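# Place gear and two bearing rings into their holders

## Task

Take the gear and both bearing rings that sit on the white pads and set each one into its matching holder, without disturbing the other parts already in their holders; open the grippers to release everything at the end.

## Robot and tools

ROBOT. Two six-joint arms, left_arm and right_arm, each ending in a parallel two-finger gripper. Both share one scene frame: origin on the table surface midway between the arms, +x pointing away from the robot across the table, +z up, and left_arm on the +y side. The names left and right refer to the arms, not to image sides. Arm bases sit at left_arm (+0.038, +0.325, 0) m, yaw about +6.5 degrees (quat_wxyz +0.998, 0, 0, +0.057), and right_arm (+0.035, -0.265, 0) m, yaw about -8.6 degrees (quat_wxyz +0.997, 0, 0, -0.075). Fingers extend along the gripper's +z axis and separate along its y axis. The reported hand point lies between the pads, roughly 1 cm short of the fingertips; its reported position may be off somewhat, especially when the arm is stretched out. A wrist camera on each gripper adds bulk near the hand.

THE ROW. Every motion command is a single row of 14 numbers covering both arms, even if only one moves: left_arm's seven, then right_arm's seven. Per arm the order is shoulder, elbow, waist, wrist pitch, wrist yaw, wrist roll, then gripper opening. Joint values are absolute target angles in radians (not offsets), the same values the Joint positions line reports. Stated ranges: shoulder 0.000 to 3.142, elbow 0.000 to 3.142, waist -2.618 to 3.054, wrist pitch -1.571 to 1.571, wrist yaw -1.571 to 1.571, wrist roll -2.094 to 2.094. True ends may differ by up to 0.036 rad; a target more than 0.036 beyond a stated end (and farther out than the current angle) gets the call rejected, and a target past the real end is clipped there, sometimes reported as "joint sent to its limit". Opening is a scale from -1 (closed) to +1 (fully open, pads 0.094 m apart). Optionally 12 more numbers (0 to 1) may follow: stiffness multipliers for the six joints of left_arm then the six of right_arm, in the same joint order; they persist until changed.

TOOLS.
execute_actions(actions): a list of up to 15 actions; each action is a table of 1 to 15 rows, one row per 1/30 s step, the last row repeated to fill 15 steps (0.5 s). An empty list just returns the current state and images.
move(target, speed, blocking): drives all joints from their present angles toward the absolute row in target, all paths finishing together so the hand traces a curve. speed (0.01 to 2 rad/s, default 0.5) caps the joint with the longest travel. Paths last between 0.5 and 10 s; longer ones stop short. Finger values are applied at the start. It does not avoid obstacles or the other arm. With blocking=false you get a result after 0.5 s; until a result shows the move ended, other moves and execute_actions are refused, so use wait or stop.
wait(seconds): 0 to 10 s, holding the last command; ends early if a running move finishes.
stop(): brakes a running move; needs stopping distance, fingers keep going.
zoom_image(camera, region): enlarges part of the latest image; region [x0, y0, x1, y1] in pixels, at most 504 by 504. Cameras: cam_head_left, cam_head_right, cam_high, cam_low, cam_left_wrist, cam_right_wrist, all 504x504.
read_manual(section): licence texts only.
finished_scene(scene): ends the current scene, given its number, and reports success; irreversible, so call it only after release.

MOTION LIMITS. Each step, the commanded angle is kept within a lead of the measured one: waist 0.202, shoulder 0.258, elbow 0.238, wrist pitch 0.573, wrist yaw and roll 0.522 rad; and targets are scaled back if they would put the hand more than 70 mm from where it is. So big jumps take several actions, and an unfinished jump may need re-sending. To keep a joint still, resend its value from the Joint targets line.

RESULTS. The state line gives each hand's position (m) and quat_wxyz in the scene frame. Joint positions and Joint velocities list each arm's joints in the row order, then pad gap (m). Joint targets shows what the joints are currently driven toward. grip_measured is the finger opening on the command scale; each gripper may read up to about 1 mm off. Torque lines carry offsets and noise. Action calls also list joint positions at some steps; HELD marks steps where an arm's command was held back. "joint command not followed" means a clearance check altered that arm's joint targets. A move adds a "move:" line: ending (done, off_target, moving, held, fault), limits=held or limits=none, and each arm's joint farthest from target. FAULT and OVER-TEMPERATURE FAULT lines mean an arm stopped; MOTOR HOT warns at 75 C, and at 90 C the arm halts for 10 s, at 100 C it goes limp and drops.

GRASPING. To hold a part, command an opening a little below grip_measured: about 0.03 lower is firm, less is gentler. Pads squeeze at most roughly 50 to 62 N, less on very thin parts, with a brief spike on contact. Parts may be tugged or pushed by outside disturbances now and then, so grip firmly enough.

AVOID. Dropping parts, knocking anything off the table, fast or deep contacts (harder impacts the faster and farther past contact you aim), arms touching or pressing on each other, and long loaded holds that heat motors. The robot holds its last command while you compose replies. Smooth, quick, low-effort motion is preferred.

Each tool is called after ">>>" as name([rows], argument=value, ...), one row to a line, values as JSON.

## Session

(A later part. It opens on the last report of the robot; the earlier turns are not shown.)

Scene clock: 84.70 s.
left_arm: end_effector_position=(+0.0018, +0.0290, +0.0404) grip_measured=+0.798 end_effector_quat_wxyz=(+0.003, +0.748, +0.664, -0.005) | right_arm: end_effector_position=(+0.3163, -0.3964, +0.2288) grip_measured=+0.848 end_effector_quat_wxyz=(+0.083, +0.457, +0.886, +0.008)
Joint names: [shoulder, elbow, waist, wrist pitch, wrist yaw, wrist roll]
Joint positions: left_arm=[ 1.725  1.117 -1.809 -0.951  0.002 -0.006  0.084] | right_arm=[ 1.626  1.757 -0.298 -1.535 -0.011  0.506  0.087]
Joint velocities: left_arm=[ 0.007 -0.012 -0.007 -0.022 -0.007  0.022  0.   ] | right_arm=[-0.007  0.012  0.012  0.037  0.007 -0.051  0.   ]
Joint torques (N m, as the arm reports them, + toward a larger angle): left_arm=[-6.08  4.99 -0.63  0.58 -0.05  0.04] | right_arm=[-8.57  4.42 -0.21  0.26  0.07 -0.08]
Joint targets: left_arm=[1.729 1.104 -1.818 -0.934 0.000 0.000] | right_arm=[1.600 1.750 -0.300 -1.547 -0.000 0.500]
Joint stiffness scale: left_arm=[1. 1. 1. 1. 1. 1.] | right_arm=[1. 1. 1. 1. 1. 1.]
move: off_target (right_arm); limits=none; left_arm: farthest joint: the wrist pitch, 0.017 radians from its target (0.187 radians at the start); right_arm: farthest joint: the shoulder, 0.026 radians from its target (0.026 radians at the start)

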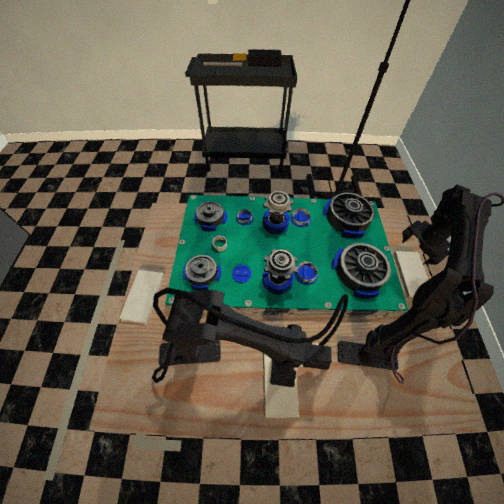

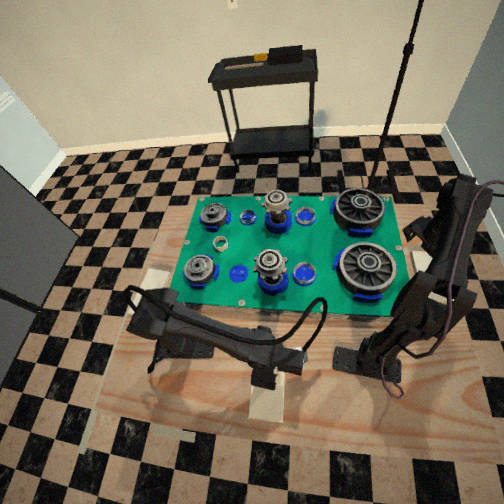

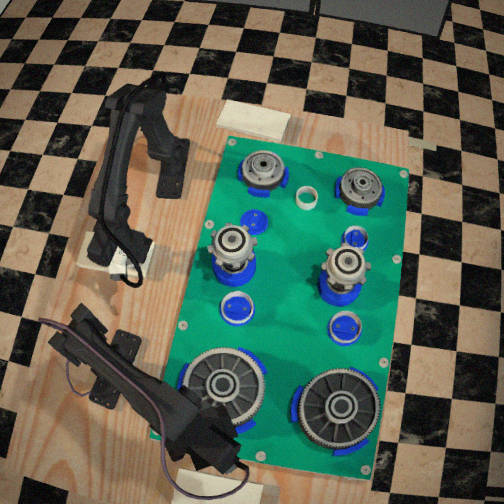

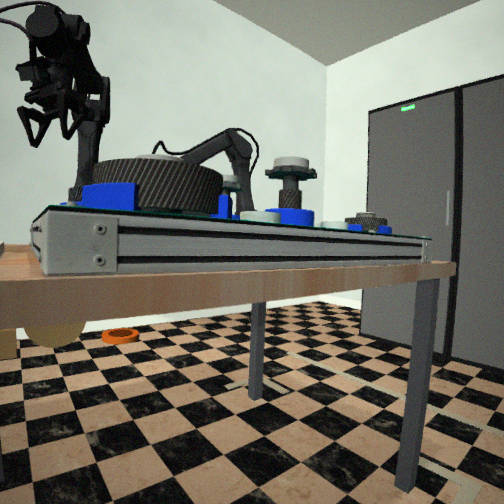

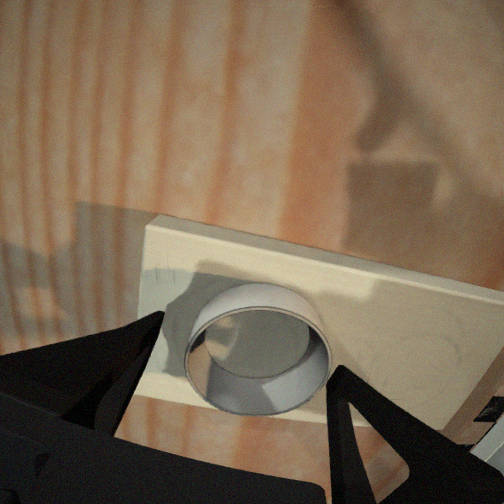

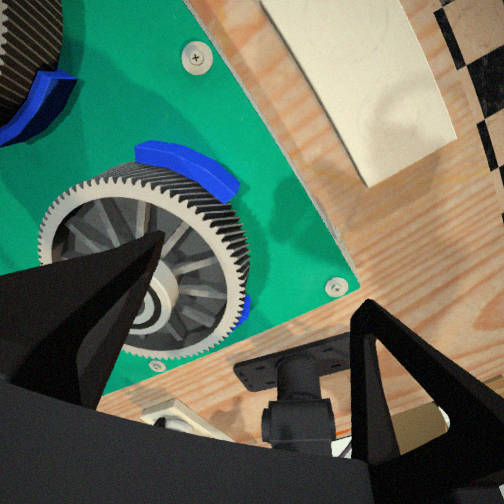

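>>> execute_actions([
  [[1.734,1.093,-1.818,-0.92,0,0,0.8, 1.6,1.75,-0.3,-1.547,0,0.5,0.85]],
  [[1.734,1.093,-1.818,-0.92,0,0,0.6, 1.6,1.75,-0.3,-1.547,0,0.5,0.85],[1.734,1.093,-1.818,-0.92,0,0,0.5, 1.6,1.75,-0.3,-1.547,0,0.5,0.85],[1.734,1.093,-1.818,-0.92,0,0,0.45, 1.6,1.75,-0.3,-1.547,0,0.5,0.85],[1.734,1.093,-1.818,-0.92,0,0,0.4, 1.6,1.75,-0.3,-1.547,0,0.5,0.85],[1.734,1.093,-1.818,-0.92,0,0,0.37, 1.6,1.75,-0.3,-1.547,0,0.5,0.85],[1.734,1.093,-1.818,-0.92,0,0,0.34, 1.6,1.75,-0.3,-1.547,0,0.5,0.85],[1.734,1.093,-1.818,-0.92,0,0,0.31, 1.6,1.75,-0.3,-1.547,0,0.5,0.85],[1.734,1.093,-1.818,-0.92,0,0,0.28, 1.6,1.75,-0.3,-1.547,0,0.5,0.85],[1.734,1.093,-1.818,-0.92,0,0,0.25, 1.6,1.75,-0.3,-1.547,0,0.5,0.85],[1.734,1.093,-1.818,-0.92,0,0,0.22, 1.6,1.75,-0.3,-1.547,0,0.5,0.85],[1.734,1.093,-1.818,-0.92,0,0,0.2, 1.6,1.75,-0.3,-1.547,0,0.5,0.85]],
  [[1.734,1.093,-1.818,-0.92,0,0,0.2, 1.6,1.75,-0.3,-1.547,0,0.5,0.85]],
])

Scene clock: 87.17 s.
left_arm: end_effector_position=(+0.0013, +0.0255, +0.0405) grip_measured=+0.291 end_effector_quat_wxyz=(+0.008, +0.748, +0.664, -0.011) | right_arm: end_effector_position=(+0.3163, -0.3964, +0.2288) grip_measured=+0.848 end_effector_quat_wxyz=(+0.083, +0.457, +0.886, +0.008)
Joint names: [shoulder, elbow, waist, wrist pitch, wrist yaw, wrist roll]
Joint positions: left_arm=[ 1.725  1.117 -1.809 -0.936  0.002 -0.006  0.061] | right_arm=[ 1.626  1.757 -0.298 -1.535 -0.011  0.506  0.087]
Joint velocities: left_arm=[ 0.007 -0.002 -0.022  0.037 -0.007 -0.007  0.002] | right_arm=[-0.002  0.007  0.007 -0.081  0.022 -0.007  0.   ]
Joint torques (N m, as the arm reports them, + toward a larger angle): left_arm=[-5.62  4.06 -0.75  0.62 -0.04  0.02] | right_arm=[-8.59  4.46 -0.21  0.25  0.07 -0.08]
Joint targets: left_arm=[1.734 1.093 -1.818 -0.920 -0.000 -0.000] | right_arm=[1.600 1.750 -0.300 -1.547 -0.000 0.500]
Joint stiffness scale: left_arm=[1. 1. 1. 1. 1. 1.] | right_arm=[1. 1. 1. 1. 1. 1.]
Step readings (joint positions; steps 1 to 15: 1st action; 16 to 30: 2nd action; 31 to 45: 3rd action):
0: left_arm=[1.725 1.117 -1.809 -0.951 0.002 -0.006] | right_arm=[1.626 1.757 -0.298 -1.535 -0.011 0.506]
1: left_arm=[1.725 1.117 -1.809 -0.949 0.002 -0.006] | right_arm=[1.626 1.757 -0.298 -1.535 -0.011 0.506]
2: left_arm=[1.725 1.117 -1.809 -0.947 0.002 -0.006] | right_arm=[1.626 1.757 -0.298 -1.535 -0.011 0.506]
4: left_arm=[1.725 1.117 -1.809 -0.943 0.002 -0.006] | right_arm=[1.626 1.757 -0.298 -1.535 -0.011 0.506]
8: left_arm=[1.725 1.117 -1.809 -0.939 0.002 -0.006] | right_arm=[1.626 1.757 -0.298 -1.535 -0.011 0.506]
15: left_arm=[1.725 1.117 -1.809 -0.937 0.002 -0.006] | right_arm=[1.626 1.757 -0.298 -1.535 -0.011 0.506]
16: left_arm=[1.725 1.117 -1.809 -0.937 0.002 -0.006] | right_arm=[1.626 1.757 -0.298 -1.535 -0.011 0.506]
17: left_arm=[1.725 1.117 -1.809 -0.937 0.002 -0.006] | right_arm=[1.626 1.757 -0.298 -1.535 -0.011 0.506]
19: left_arm=[1.725 1.117 -1.809 -0.937 0.002 -0.006] | right_arm=[1.626 1.757 -0.298 -1.535 -0.011 0.506]
23: left_arm=[1.725 1.117 -1.809 -0.936 0.002 -0.006] | right_arm=[1.626 1.757 -0.298 -1.535 -0.011 0.506]
30: left_arm=[1.725 1.117 -1.809 -0.936 0.002 -0.006] | right_arm=[1.626 1.757 -0.298 -1.535 -0.011 0.506]
31: left_arm=[1.725 1.117 -1.809 -0.936 0.002 -0.006] | right_arm=[1.626 1.757 -0.298 -1.535 -0.011 0.506]
32: left_arm=[1.725 1.117 -1.809 -0.936 0.002 -0.006] | right_arm=[1.626 1.757 -0.298 -1.535 -0.011 0.506]
34: left_arm=[1.725 1.117 -1.809 -0.936 0.002 -0.006] | right_arm=[1.626 1.757 -0.298 -1.535 -0.011 0.506]
38: left_arm=[1.725 1.117 -1.809 -0.936 0.002 -0.006] | right_arm=[1.626 1.757 -0.298 -1.535 -0.011 0.506]
45: Joint positions above

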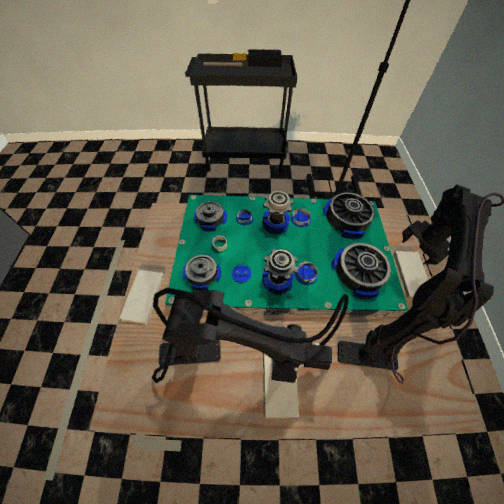

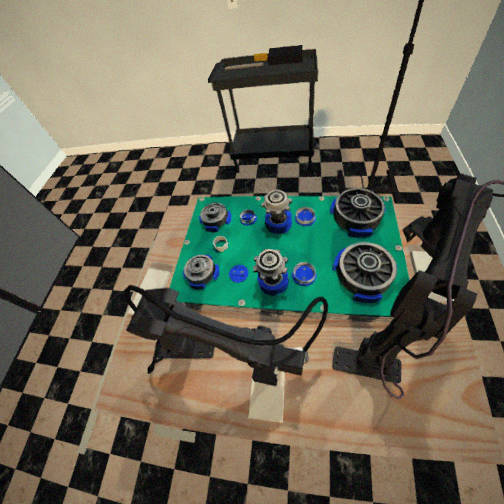

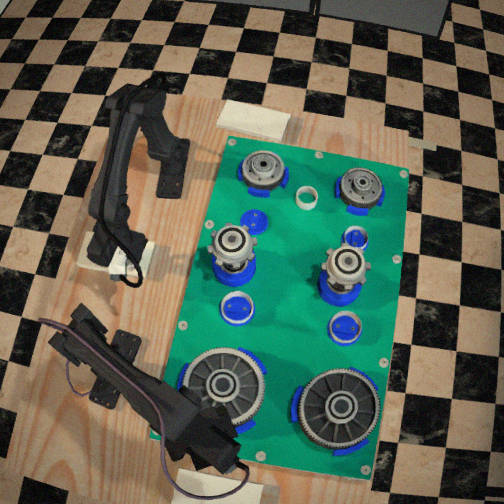

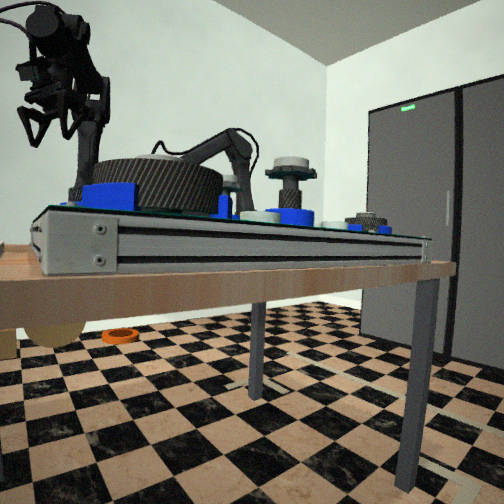

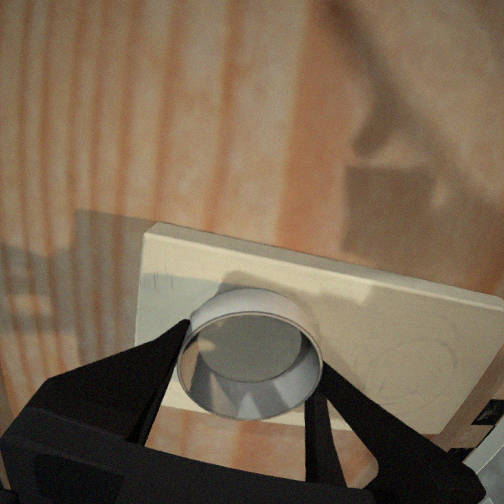

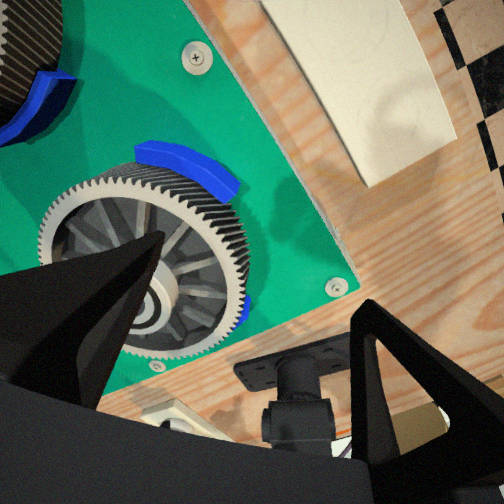

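>>> move(target=[1.385,1.28,-0.66,-1.42,0,-2.0,0.22, 1.6,1.75,-0.3,-1.547,0,0.5,0.85], speed=0.9)

Scene clock: 91.60 s.
left_arm: end_effector_position=(+0.2344, +0.2041, +0.1495) grip_measured=+0.291 end_effector_quat_wxyz=(-0.003, -0.659, +0.752, -0.004) | right_arm: end_effector_position=(+0.3163, -0.3964, +0.2288) grip_measured=+0.848 end_effector_quat_wxyz=(+0.083, +0.457, +0.886, +0.008)
Joint names: [shoulder, elbow, waist, wrist pitch, wrist yaw, wrist roll]
Joint positions: left_arm=[ 1.41   1.244 -0.667 -1.398  0.008 -1.992  0.061] | right_arm=[ 1.626  1.757 -0.298 -1.535 -0.011  0.506  0.087]
Joint velocities: left_arm=[ 0.002 -0.022  0.002  0.007  0.022  0.007  0.001] | right_arm=[-0.012  0.007 -0.012  0.007  0.007  0.051 -0.001]
Joint torques (N m, as the arm reports them, + toward a larger angle): left_arm=[-5.97  9.75  0.56  0.09 -0.09 -0.14] | right_arm=[-8.58  4.43 -0.18  0.26  0.05 -0.08]
Joint targets: left_arm=[1.385 1.280 -0.660 -1.420 0.000 -2.000] | right_arm=[1.600 1.750 -0.300 -1.547 -0.000 0.500]
Joint stiffness scale: left_arm=[1. 1. 1. 1. 1. 1.] | right_arm=[1. 1. 1. 1. 1. 1.]
move: off_target (left_arm, right_arm); limits=none; left_arm: farthest joint: the elbow, 0.036 radians from its target (0.163 radians at the start); right_arm: farthest joint: the shoulder, 0.026 radians from its target (0.026 radians at the start)

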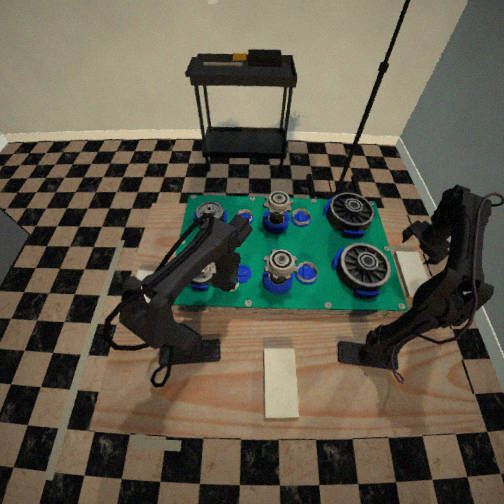

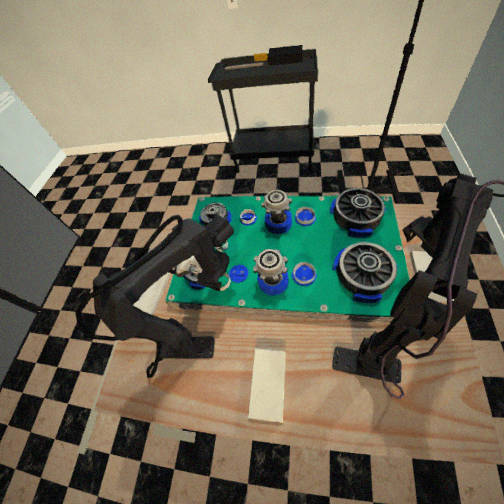

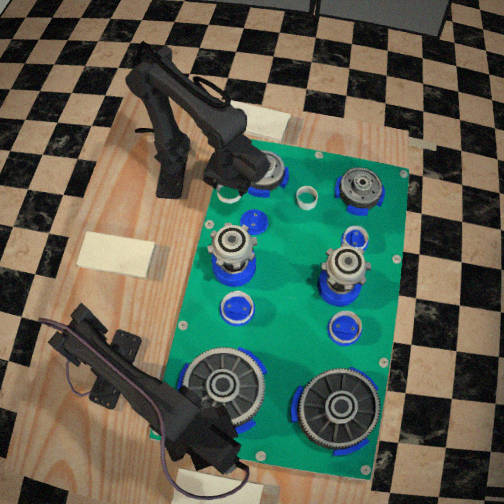

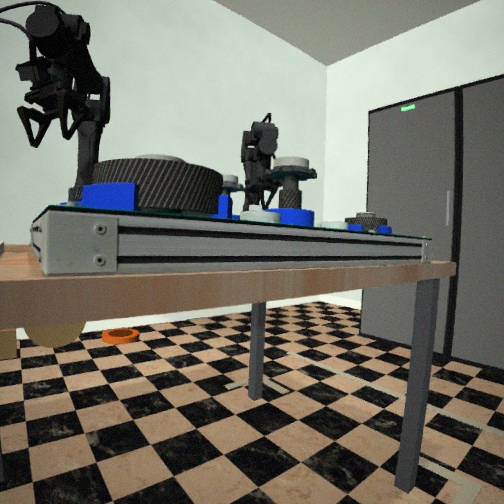

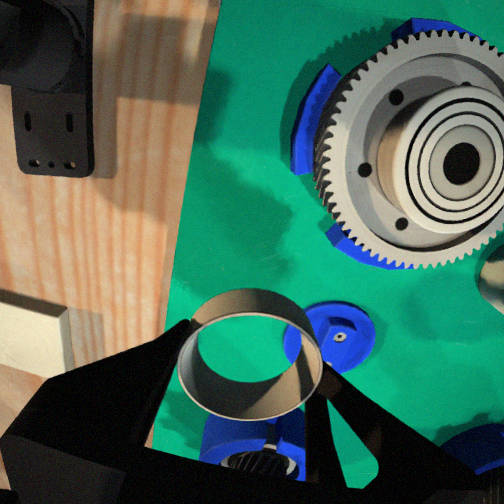

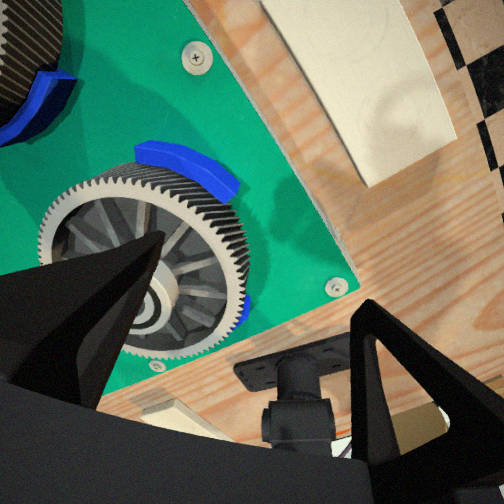

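>>> move(target=[1.687,1.41,-0.645,-1.245,0,-2.0,0.22, 1.6,1.75,-0.3,-1.547,0,0.5,0.85], speed=0.4)

Scene clock: 93.13 s.
left_arm: end_effector_position=(+0.2978, +0.1697, +0.1127) grip_measured=+0.291 end_effector_quat_wxyz=(-0.003, -0.664, +0.747, -0.002) | right_arm: end_effector_position=(+0.3163, -0.3964, +0.2288) grip_measured=+0.848 end_effector_quat_wxyz=(+0.083, +0.457, +0.886, +0.008)
Joint names: [shoulder, elbow, waist, wrist pitch, wrist yaw, wrist roll]
Joint positions: left_arm=[ 1.689  1.371 -0.654 -1.251  0.008 -1.992  0.061] | right_arm=[ 1.626  1.757 -0.298 -1.535 -0.011  0.506  0.087]
Joint velocities: left_arm=[ 0.012 -0.007 -0.022  0.022  0.037 -0.051 -0.001] | right_arm=[-0.007  0.012  0.002 -0.066 -0.022 -0.051  0.   ]
Joint torques (N m, as the arm reports them, + toward a larger angle): left_arm=[-6.53  9.94  0.76  0.42 -0.1  -0.11] | right_arm=[-8.6   4.42 -0.22  0.25  0.06 -0.08]
Joint targets: left_arm=[1.687 1.410 -0.645 -1.245 0.000 -2.000] | right_arm=[1.600 1.750 -0.300 -1.547 -0.000 0.500]
Joint stiffness scale: left_arm=[1. 1. 1. 1. 1. 1.] | right_arm=[1. 1. 1. 1. 1. 1.]
move: off_target (left_arm, right_arm); limits=none; left_arm: farthest joint: the elbow, 0.039 radians from its target (0.166 radians at the start); right_arm: farthest joint: the shoulder, 0.026 radians from its target (0.026 radians at the start)

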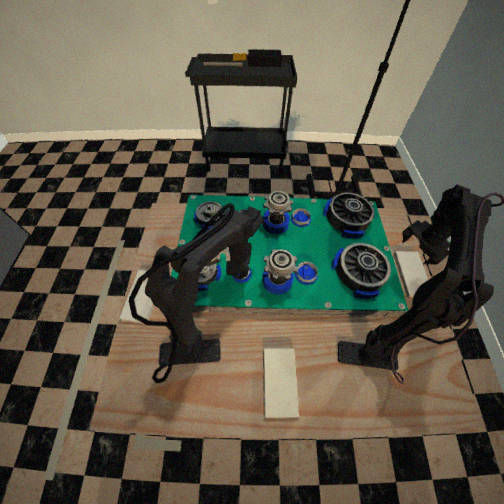

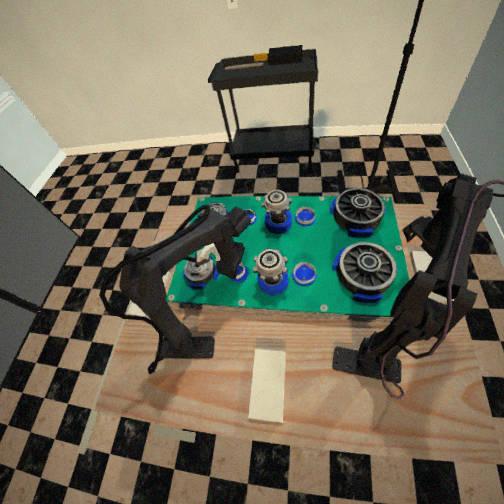

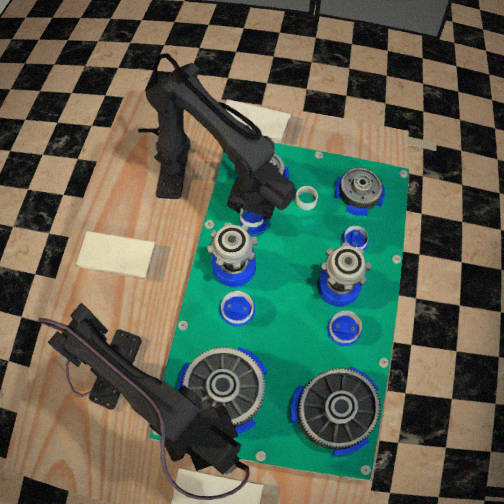

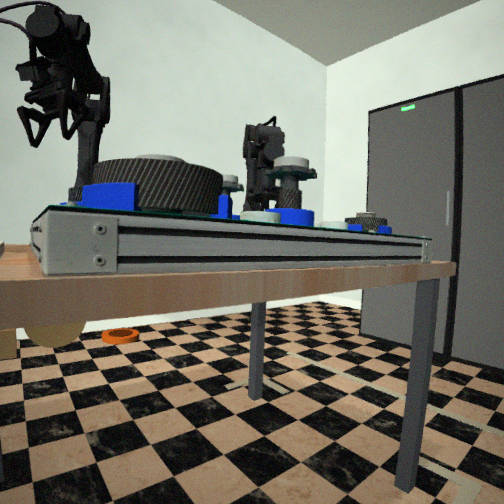

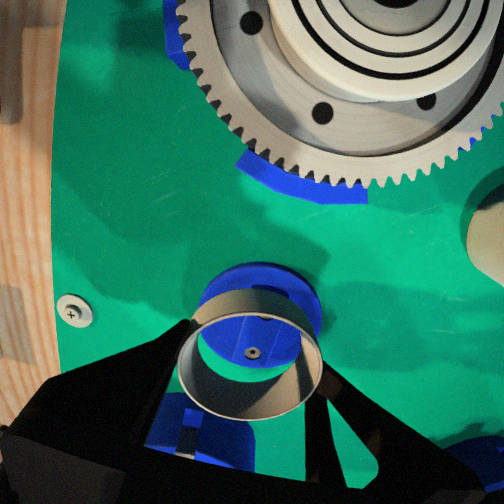

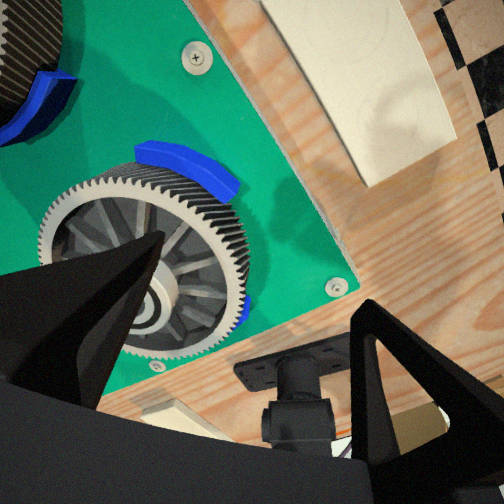

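>>> zoom_image(camera="cam_left_wrist", region=[160, 240, 350, 430])

Region (160, 240, 350, 430) of cam_left_wrist's 504x504 image, scaled by 2.653, with more detail than that image has.

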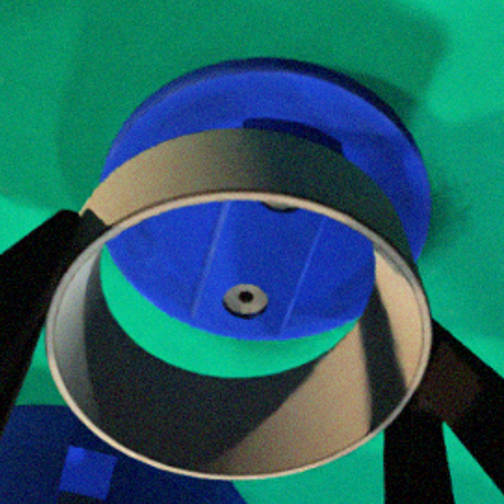

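>>> move(target=[1.72,1.41,-0.645,-1.21,0,-2.0,0.22, 1.6,1.75,-0.3,-1.547,0,0.5,0.85], speed=0.1)

>>> zoom_image(camera="cam_left_wrist", region=[160, 240, 350, 430])

Scene clock: 95.33 s.
left_arm: end_effector_position=(+0.3049, +0.1654, +0.1045) grip_measured=+0.291 end_effector_quat_wxyz=(-0.003, -0.664, +0.747, -0.005) | right_arm: end_effector_position=(+0.3163, -0.3964, +0.2288) grip_measured=+0.848 end_effector_quat_wxyz=(+0.083, +0.457, +0.886, +0.008)
Joint names: [shoulder, elbow, waist, wrist pitch, wrist yaw, wrist roll]
Joint positions: left_arm=[ 1.717  1.371 -0.654 -1.216  0.008 -1.992  0.061] | right_arm=[ 1.626  1.757 -0.298 -1.535 -0.011  0.506  0.087]
Joint velocities: left_arm=[-0.017 -0.012  0.017 -0.037 -0.037 -0.037  0.   ] | right_arm=[-0.007  0.012 -0.007  0.022 -0.007  0.022 -0.   ]
Joint torques (N m, as the arm reports them, + toward a larger angle): left_arm=[-6.28 10.07  0.7   0.42 -0.08 -0.09] | right_arm=[-8.58  4.45 -0.21  0.25  0.06 -0.09]
Joint targets: left_arm=[1.720 1.410 -0.645 -1.210 0.000 -2.000] | right_arm=[1.600 1.750 -0.300 -1.547 -0.000 0.500]
Joint stiffness scale: left_arm=[1. 1. 1. 1. 1. 1.] | right_arm=[1. 1. 1. 1. 1. 1.]
move: off_target (left_arm, right_arm); limits=none; left_arm: farthest joint: the elbow, 0.039 radians from its target (0.039 radians at the start); right_arm: farthest joint: the shoulder, 0.026 radians from its target (0.026 radians at the start)

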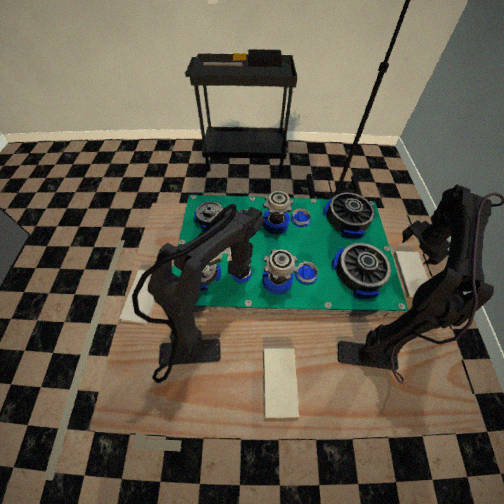

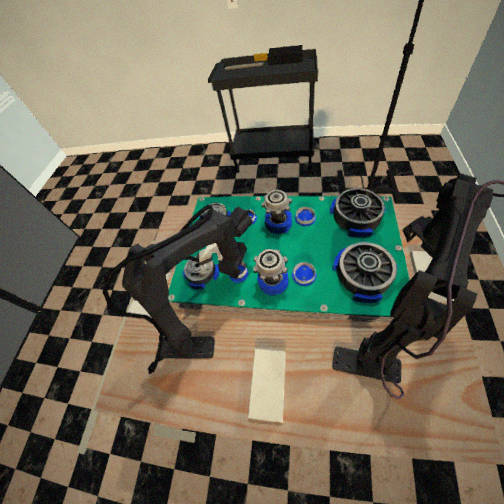

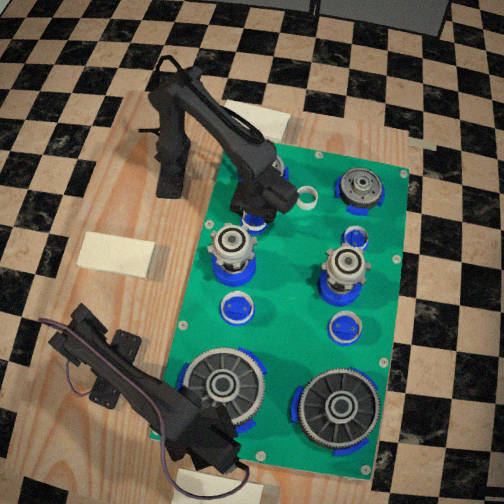

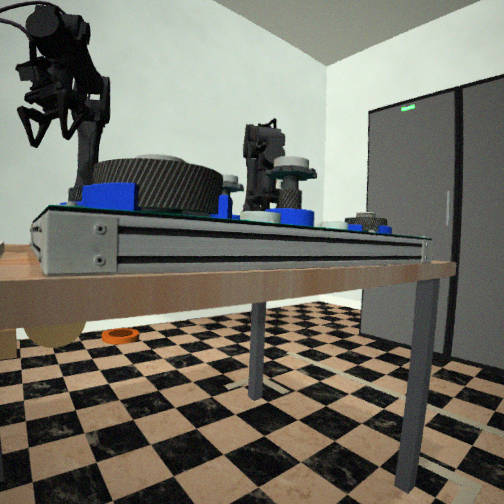

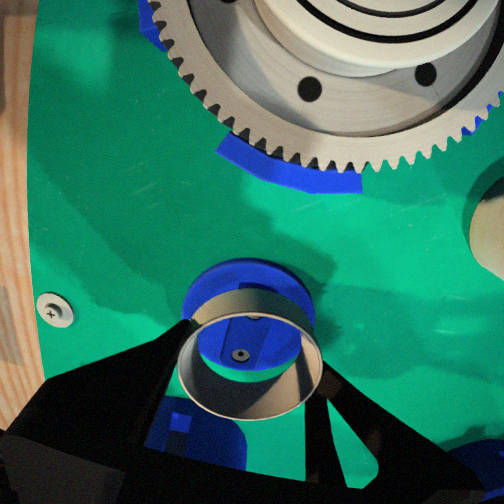

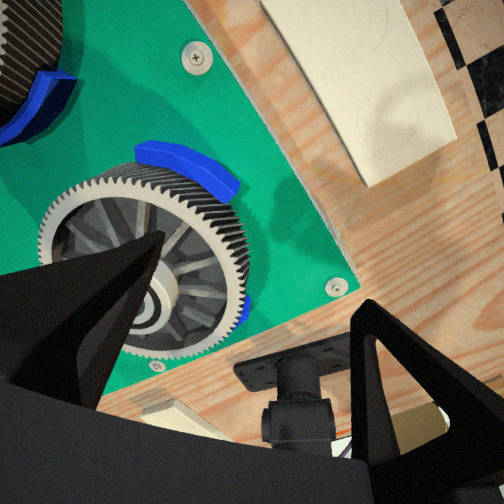

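Region (160, 240, 350, 430) of cam_left_wrist's 504x504 image, scaled by 2.653, with more detail than that image has.

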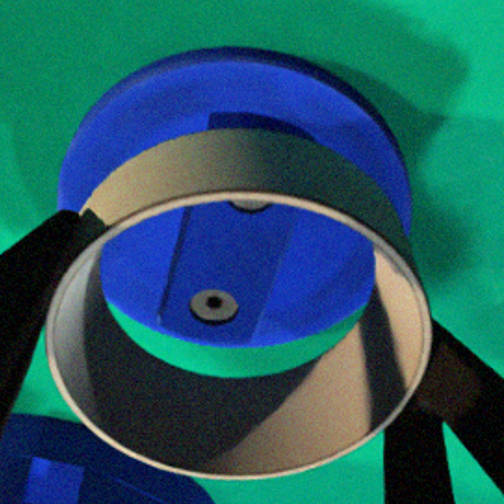

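>>> execute_actions([
  [[1.72,1.395,-0.645,-1.21,0,-2.0,0.22, 1.6,1.75,-0.3,-1.547,0,0.5,0.85],[1.72,1.38,-0.645,-1.21,0,-2.0,0.22, 1.6,1.75,-0.3,-1.547,0,0.5,0.85],[1.72,1.37,-0.645,-1.21,0,-2.0,0.22, 1.6,1.75,-0.3,-1.547,0,0.5,0.85],[1.72,1.362,-0.645,-1.21,0,-2.0,0.22, 1.6,1.75,-0.3,-1.547,0,0.5,0.85],[1.72,1.357,-0.645,-1.21,0,-2.0,0.22, 1.6,1.75,-0.3,-1.547,0,0.5,0.85],[1.721,1.353,-0.645,-1.207,0,-2.0,0.22, 1.6,1.75,-0.3,-1.547,0,0.5,0.85],[1.722,1.349,-0.645,-1.203,0,-2.0,0.22, 1.6,1.75,-0.3,-1.547,0,0.5,0.85],[1.723,1.345,-0.645,-1.199,0,-2.0,0.22, 1.6,1.75,-0.3,-1.547,0,0.5,0.85],[1.724,1.341,-0.645,-1.195,0,-2.0,0.22, 1.6,1.75,-0.3,-1.547,0,0.5,0.85],[1.725,1.337,-0.645,-1.19,0,-2.0,0.22, 1.6,1.75,-0.3,-1.547,0,0.5,0.85],[1.726,1.333,-0.645,-1.185,0,-2.0,0.22, 1.6,1.75,-0.3,-1.547,0,0.5,0.85],[1.726,1.33,-0.645,-1.181,0,-2.0,0.22, 1.6,1.75,-0.3,-1.547,0,0.5,0.85]],
  [[1.726,1.33,-0.645,-1.181,0,-2.0,0.22, 1.6,1.75,-0.3,-1.547,0,0.5,0.85]],
])

>>> zoom_image(camera="cam_left_wrist", region=[160, 240, 350, 430])

Scene clock: 98.17 s.
left_arm: end_effector_position=(+0.3036, +0.1667, +0.0956) grip_measured=+0.291 end_effector_quat_wxyz=(-0.003, -0.664, +0.747, -0.000) | right_arm: end_effector_position=(+0.3163, -0.3964, +0.2288) grip_measured=+0.848 end_effector_quat_wxyz=(+0.083, +0.457, +0.886, +0.008)
Joint names: [shoulder, elbow, waist, wrist pitch, wrist yaw, wrist roll]
Joint positions: left_arm=[ 1.723  1.342 -0.654 -1.19   0.006 -1.992  0.061] | right_arm=[ 1.626  1.757 -0.298 -1.535 -0.011  0.506  0.087]
Joint velocities: left_arm=[-0.007  0.017 -0.007 -0.066 -0.007 -0.007 -0.001] | right_arm=[-0.007  0.007 -0.022 -0.066 -0.007  0.022  0.001]
Joint torques (N m, as the arm reports them, + toward a larger angle): left_arm=[-6.32  5.43  0.73  0.45 -0.09 -0.13] | right_arm=[-8.54  4.41 -0.17  0.26  0.06 -0.09]
Joint targets: left_arm=[1.726 1.330 -0.645 -1.181 0.000 -2.000] | right_arm=[1.600 1.750 -0.300 -1.547 -0.000 0.500]
Joint stiffness scale: left_arm=[1. 1. 1. 1. 1. 1.] | right_arm=[1. 1. 1. 1. 1. 1.]
Step readings (joint positions; steps 1 to 15: 1st action; 16 to 30: 2nd action):
0: left_arm=[1.717 1.371 -0.654 -1.216 0.008 -1.992] | right_arm=[1.626 1.757 -0.298 -1.535 -0.011 0.506]
1: left_arm=[1.717 1.371 -0.654 -1.216 0.008 -1.992] | right_arm=[1.626 1.757 -0.298 -1.535 -0.011 0.506]
2: left_arm=[1.717 1.371 -0.654 -1.216 0.008 -1.992] | right_arm=[1.626 1.757 -0.298 -1.535 -0.011 0.506]
4: left_arm=[1.717 1.371 -0.654 -1.216 0.008 -1.992] | right_arm=[1.626 1.757 -0.298 -1.535 -0.011 0.506]
8: left_arm=[1.717 1.369 -0.654 -1.212 0.008 -1.992] | right_arm=[1.626 1.757 -0.298 -1.535 -0.011 0.506]
15: left_arm=[1.721 1.342 -0.654 -1.197 0.006 -1.992] | right_arm=[1.626 1.757 -0.298 -1.535 -0.011 0.506]
16: left_arm=[1.722 1.342 -0.654 -1.195 0.006 -1.992] | right_arm=[1.626 1.757 -0.298 -1.535 -0.011 0.506]
17: left_arm=[1.723 1.342 -0.654 -1.194 0.006 -1.992] | right_arm=[1.626 1.757 -0.298 -1.535 -0.011 0.506]
19: left_arm=[1.723 1.342 -0.654 -1.191 0.006 -1.992] | right_arm=[1.626 1.757 -0.298 -1.535 -0.011 0.506]
23: left_arm=[1.723 1.342 -0.654 -1.190 0.006 -1.992] | right_arm=[1.626 1.757 -0.298 -1.535 -0.011 0.506]
30: Joint positions above

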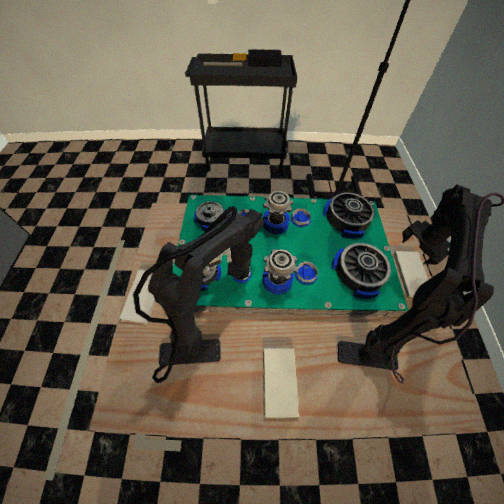

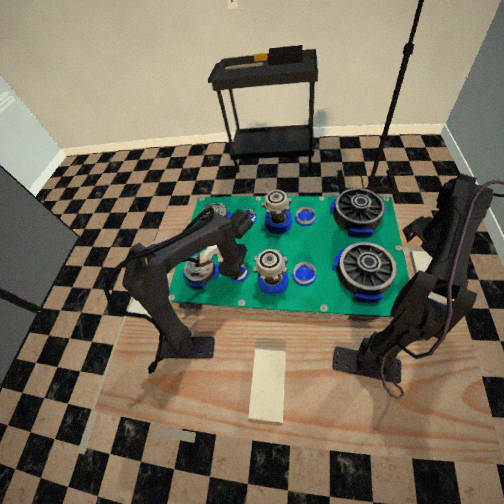

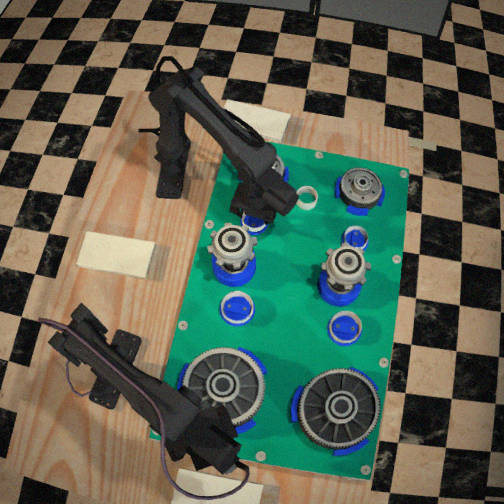

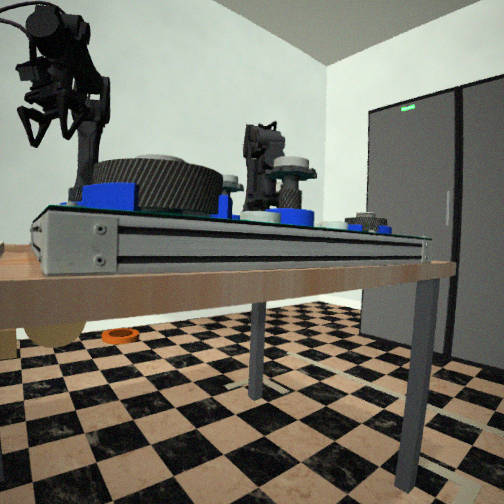

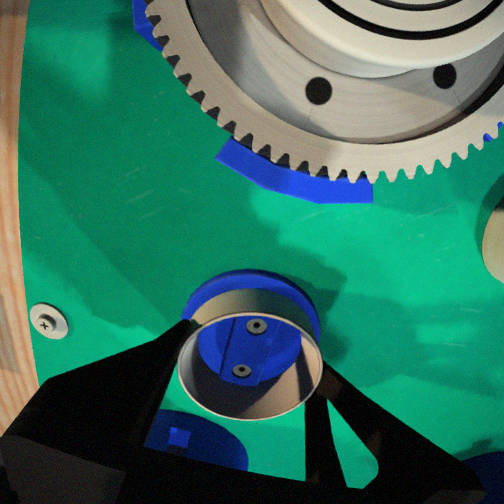

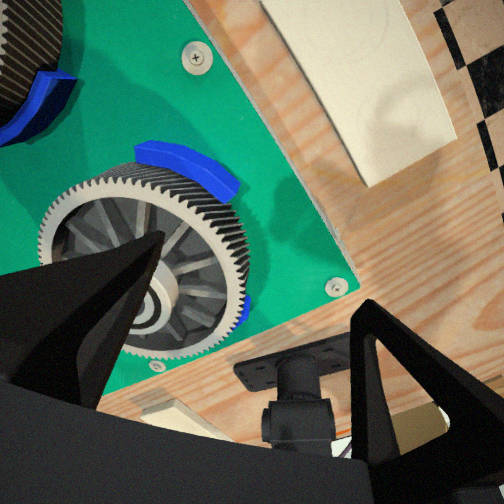

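Region (160, 240, 350, 430) of cam_left_wrist's 504x504 image, scaled by 2.653, with more detail than that image has.

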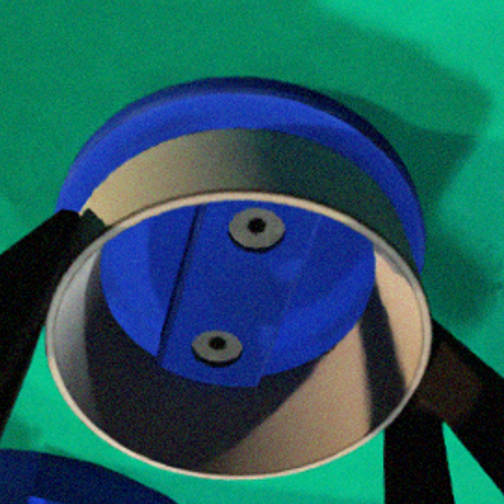

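Bar is inside the ring. Continue down.

>>> execute_actions([
  [[1.727,1.326,-0.645,-1.178,0,-2.0,0.22, 1.6,1.75,-0.3,-1.547,0,0.5,0.85],[1.728,1.322,-0.645,-1.175,0,-2.0,0.22, 1.6,1.75,-0.3,-1.547,0,0.5,0.85],[1.729,1.318,-0.645,-1.171,0,-2.0,0.22, 1.6,1.75,-0.3,-1.547,0,0.5,0.85],[1.73,1.314,-0.645,-1.167,0,-2.0,0.22, 1.6,1.75,-0.3,-1.547,0,0.5,0.85],[1.731,1.31,-0.645,-1.163,0,-2.0,0.22, 1.6,1.75,-0.3,-1.547,0,0.5,0.85],[1.732,1.306,-0.645,-1.158,0,-2.0,0.22, 1.6,1.75,-0.3,-1.547,0,0.5,0.85],[1.733,1.303,-0.645,-1.153,0,-2.0,0.22, 1.6,1.75,-0.3,-1.547,0,0.5,0.85]],
  [[1.733,1.303,-0.645,-1.153,0,-2.0,0.22, 1.6,1.75,-0.3,-1.547,0,0.5,0.85]],
])

>>> zoom_image(camera="cam_left_wrist", region=[160, 240, 350, 430])

Scene clock: 99.67 s.
left_arm: end_effector_position=(+0.3041, +0.1667, +0.0917) grip_measured=+0.291 end_effector_quat_wxyz=(-0.002, -0.665, +0.747, -0.002) | right_arm: end_effector_position=(+0.3163, -0.3964, +0.2288) grip_measured=+0.848 end_effector_quat_wxyz=(+0.083, +0.457, +0.886, +0.008)
Joint names: [shoulder, elbow, waist, wrist pitch, wrist yaw, wrist roll]
Joint positions: left_arm=[ 1.723  1.326 -0.654 -1.171  0.004 -1.993  0.061] | right_arm=[ 1.626  1.757 -0.298 -1.535 -0.011  0.506  0.087]
Joint velocities: left_arm=[-0.007 -0.017  0.022  0.022 -0.051  0.022 -0.   ] | right_arm=[-0.012 -0.002 -0.002  0.007  0.022  0.022  0.001]
Joint torques (N m, as the arm reports them, + toward a larger angle): left_arm=[-5.88  4.4   0.74  0.58 -0.08 -0.1 ] | right_arm=[-8.61  4.42 -0.19  0.26  0.05 -0.09]
Joint targets: left_arm=[1.733 1.303 -0.645 -1.153 0.000 -2.000] | right_arm=[1.600 1.750 -0.300 -1.547 0.000 0.500]
Joint stiffness scale: left_arm=[1. 1. 1. 1. 1. 1.] | right_arm=[1. 1. 1. 1. 1. 1.]
Step readings (joint positions; steps 1 to 15: 1st action; 16 to 30: 2nd action):
0: left_arm=[1.723 1.342 -0.654 -1.190 0.006 -1.992] | right_arm=[1.626 1.757 -0.298 -1.535 -0.011 0.506]
1: left_arm=[1.723 1.342 -0.654 -1.190 0.006 -1.992] | right_arm=[1.626 1.757 -0.298 -1.535 -0.011 0.506]
2: left_arm=[1.723 1.342 -0.654 -1.190 0.006 -1.992] | right_arm=[1.626 1.757 -0.298 -1.535 -0.011 0.506]
4: left_arm=[1.723 1.337 -0.654 -1.186 0.006 -1.992] | right_arm=[1.626 1.757 -0.298 -1.535 -0.011 0.506]
8: left_arm=[1.723 1.326 -0.654 -1.174 0.005 -1.993] | right_arm=[1.626 1.757 -0.298 -1.535 -0.011 0.506]
15: left_arm=[1.723 1.326 -0.654 -1.171 0.004 -1.993] | right_arm=[1.626 1.757 -0.298 -1.535 -0.011 0.506]
16: left_arm=[1.723 1.326 -0.654 -1.171 0.004 -1.993] | right_arm=[1.626 1.757 -0.298 -1.535 -0.011 0.506]
17: left_arm=[1.723 1.326 -0.654 -1.171 0.004 -1.993] | right_arm=[1.626 1.757 -0.298 -1.535 -0.011 0.506]
19: left_arm=[1.723 1.326 -0.654 -1.171 0.004 -1.993] | right_arm=[1.626 1.757 -0.298 -1.535 -0.011 0.506]
23: left_arm=[1.723 1.326 -0.654 -1.171 0.004 -1.993] | right_arm=[1.626 1.757 -0.298 -1.535 -0.011 0.506]
30: Joint positions above

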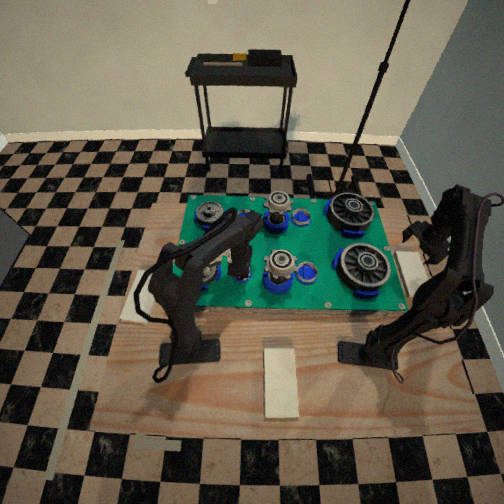

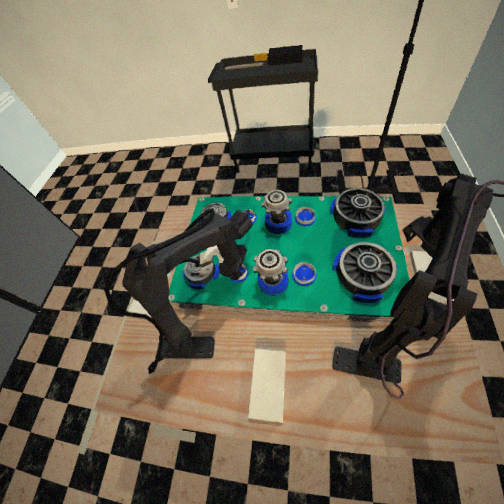

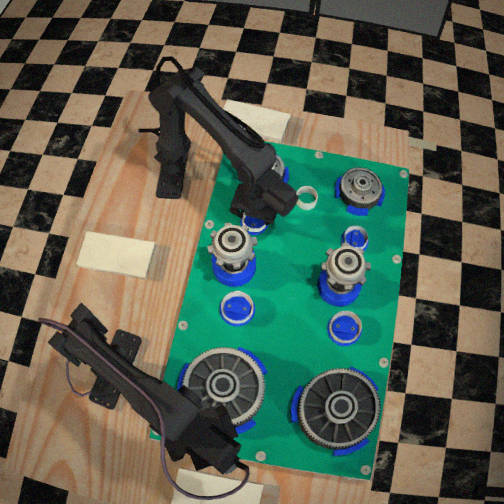

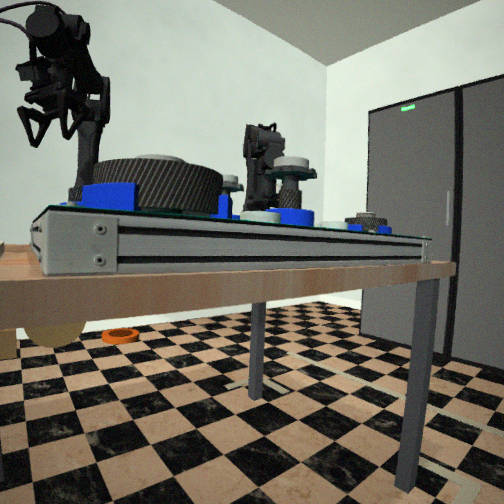

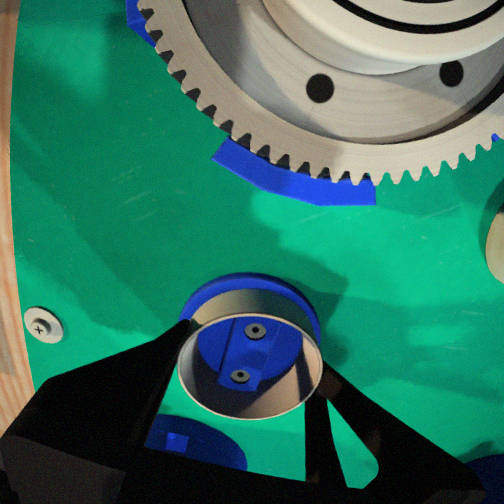

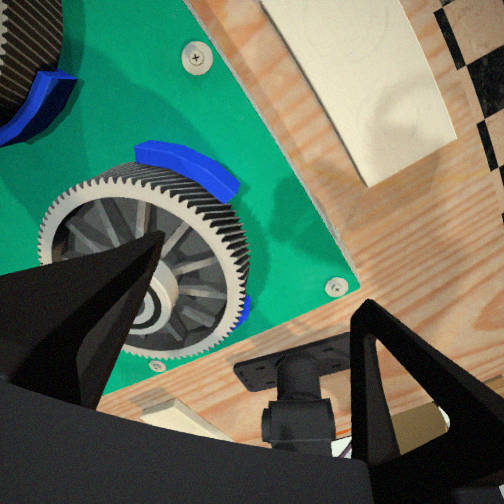

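Region (160, 240, 350, 430) of cam_left_wrist's 504x504 image, scaled by 2.653, with more detail than that image has.

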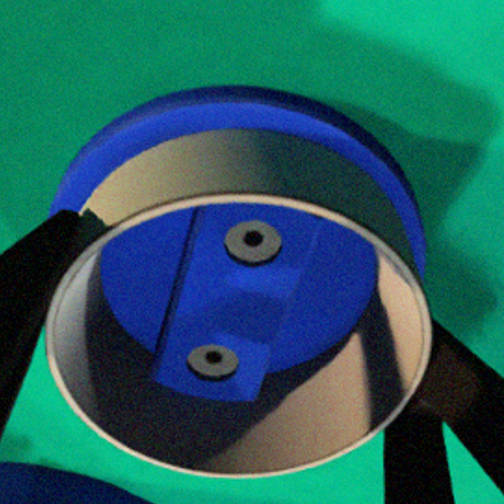

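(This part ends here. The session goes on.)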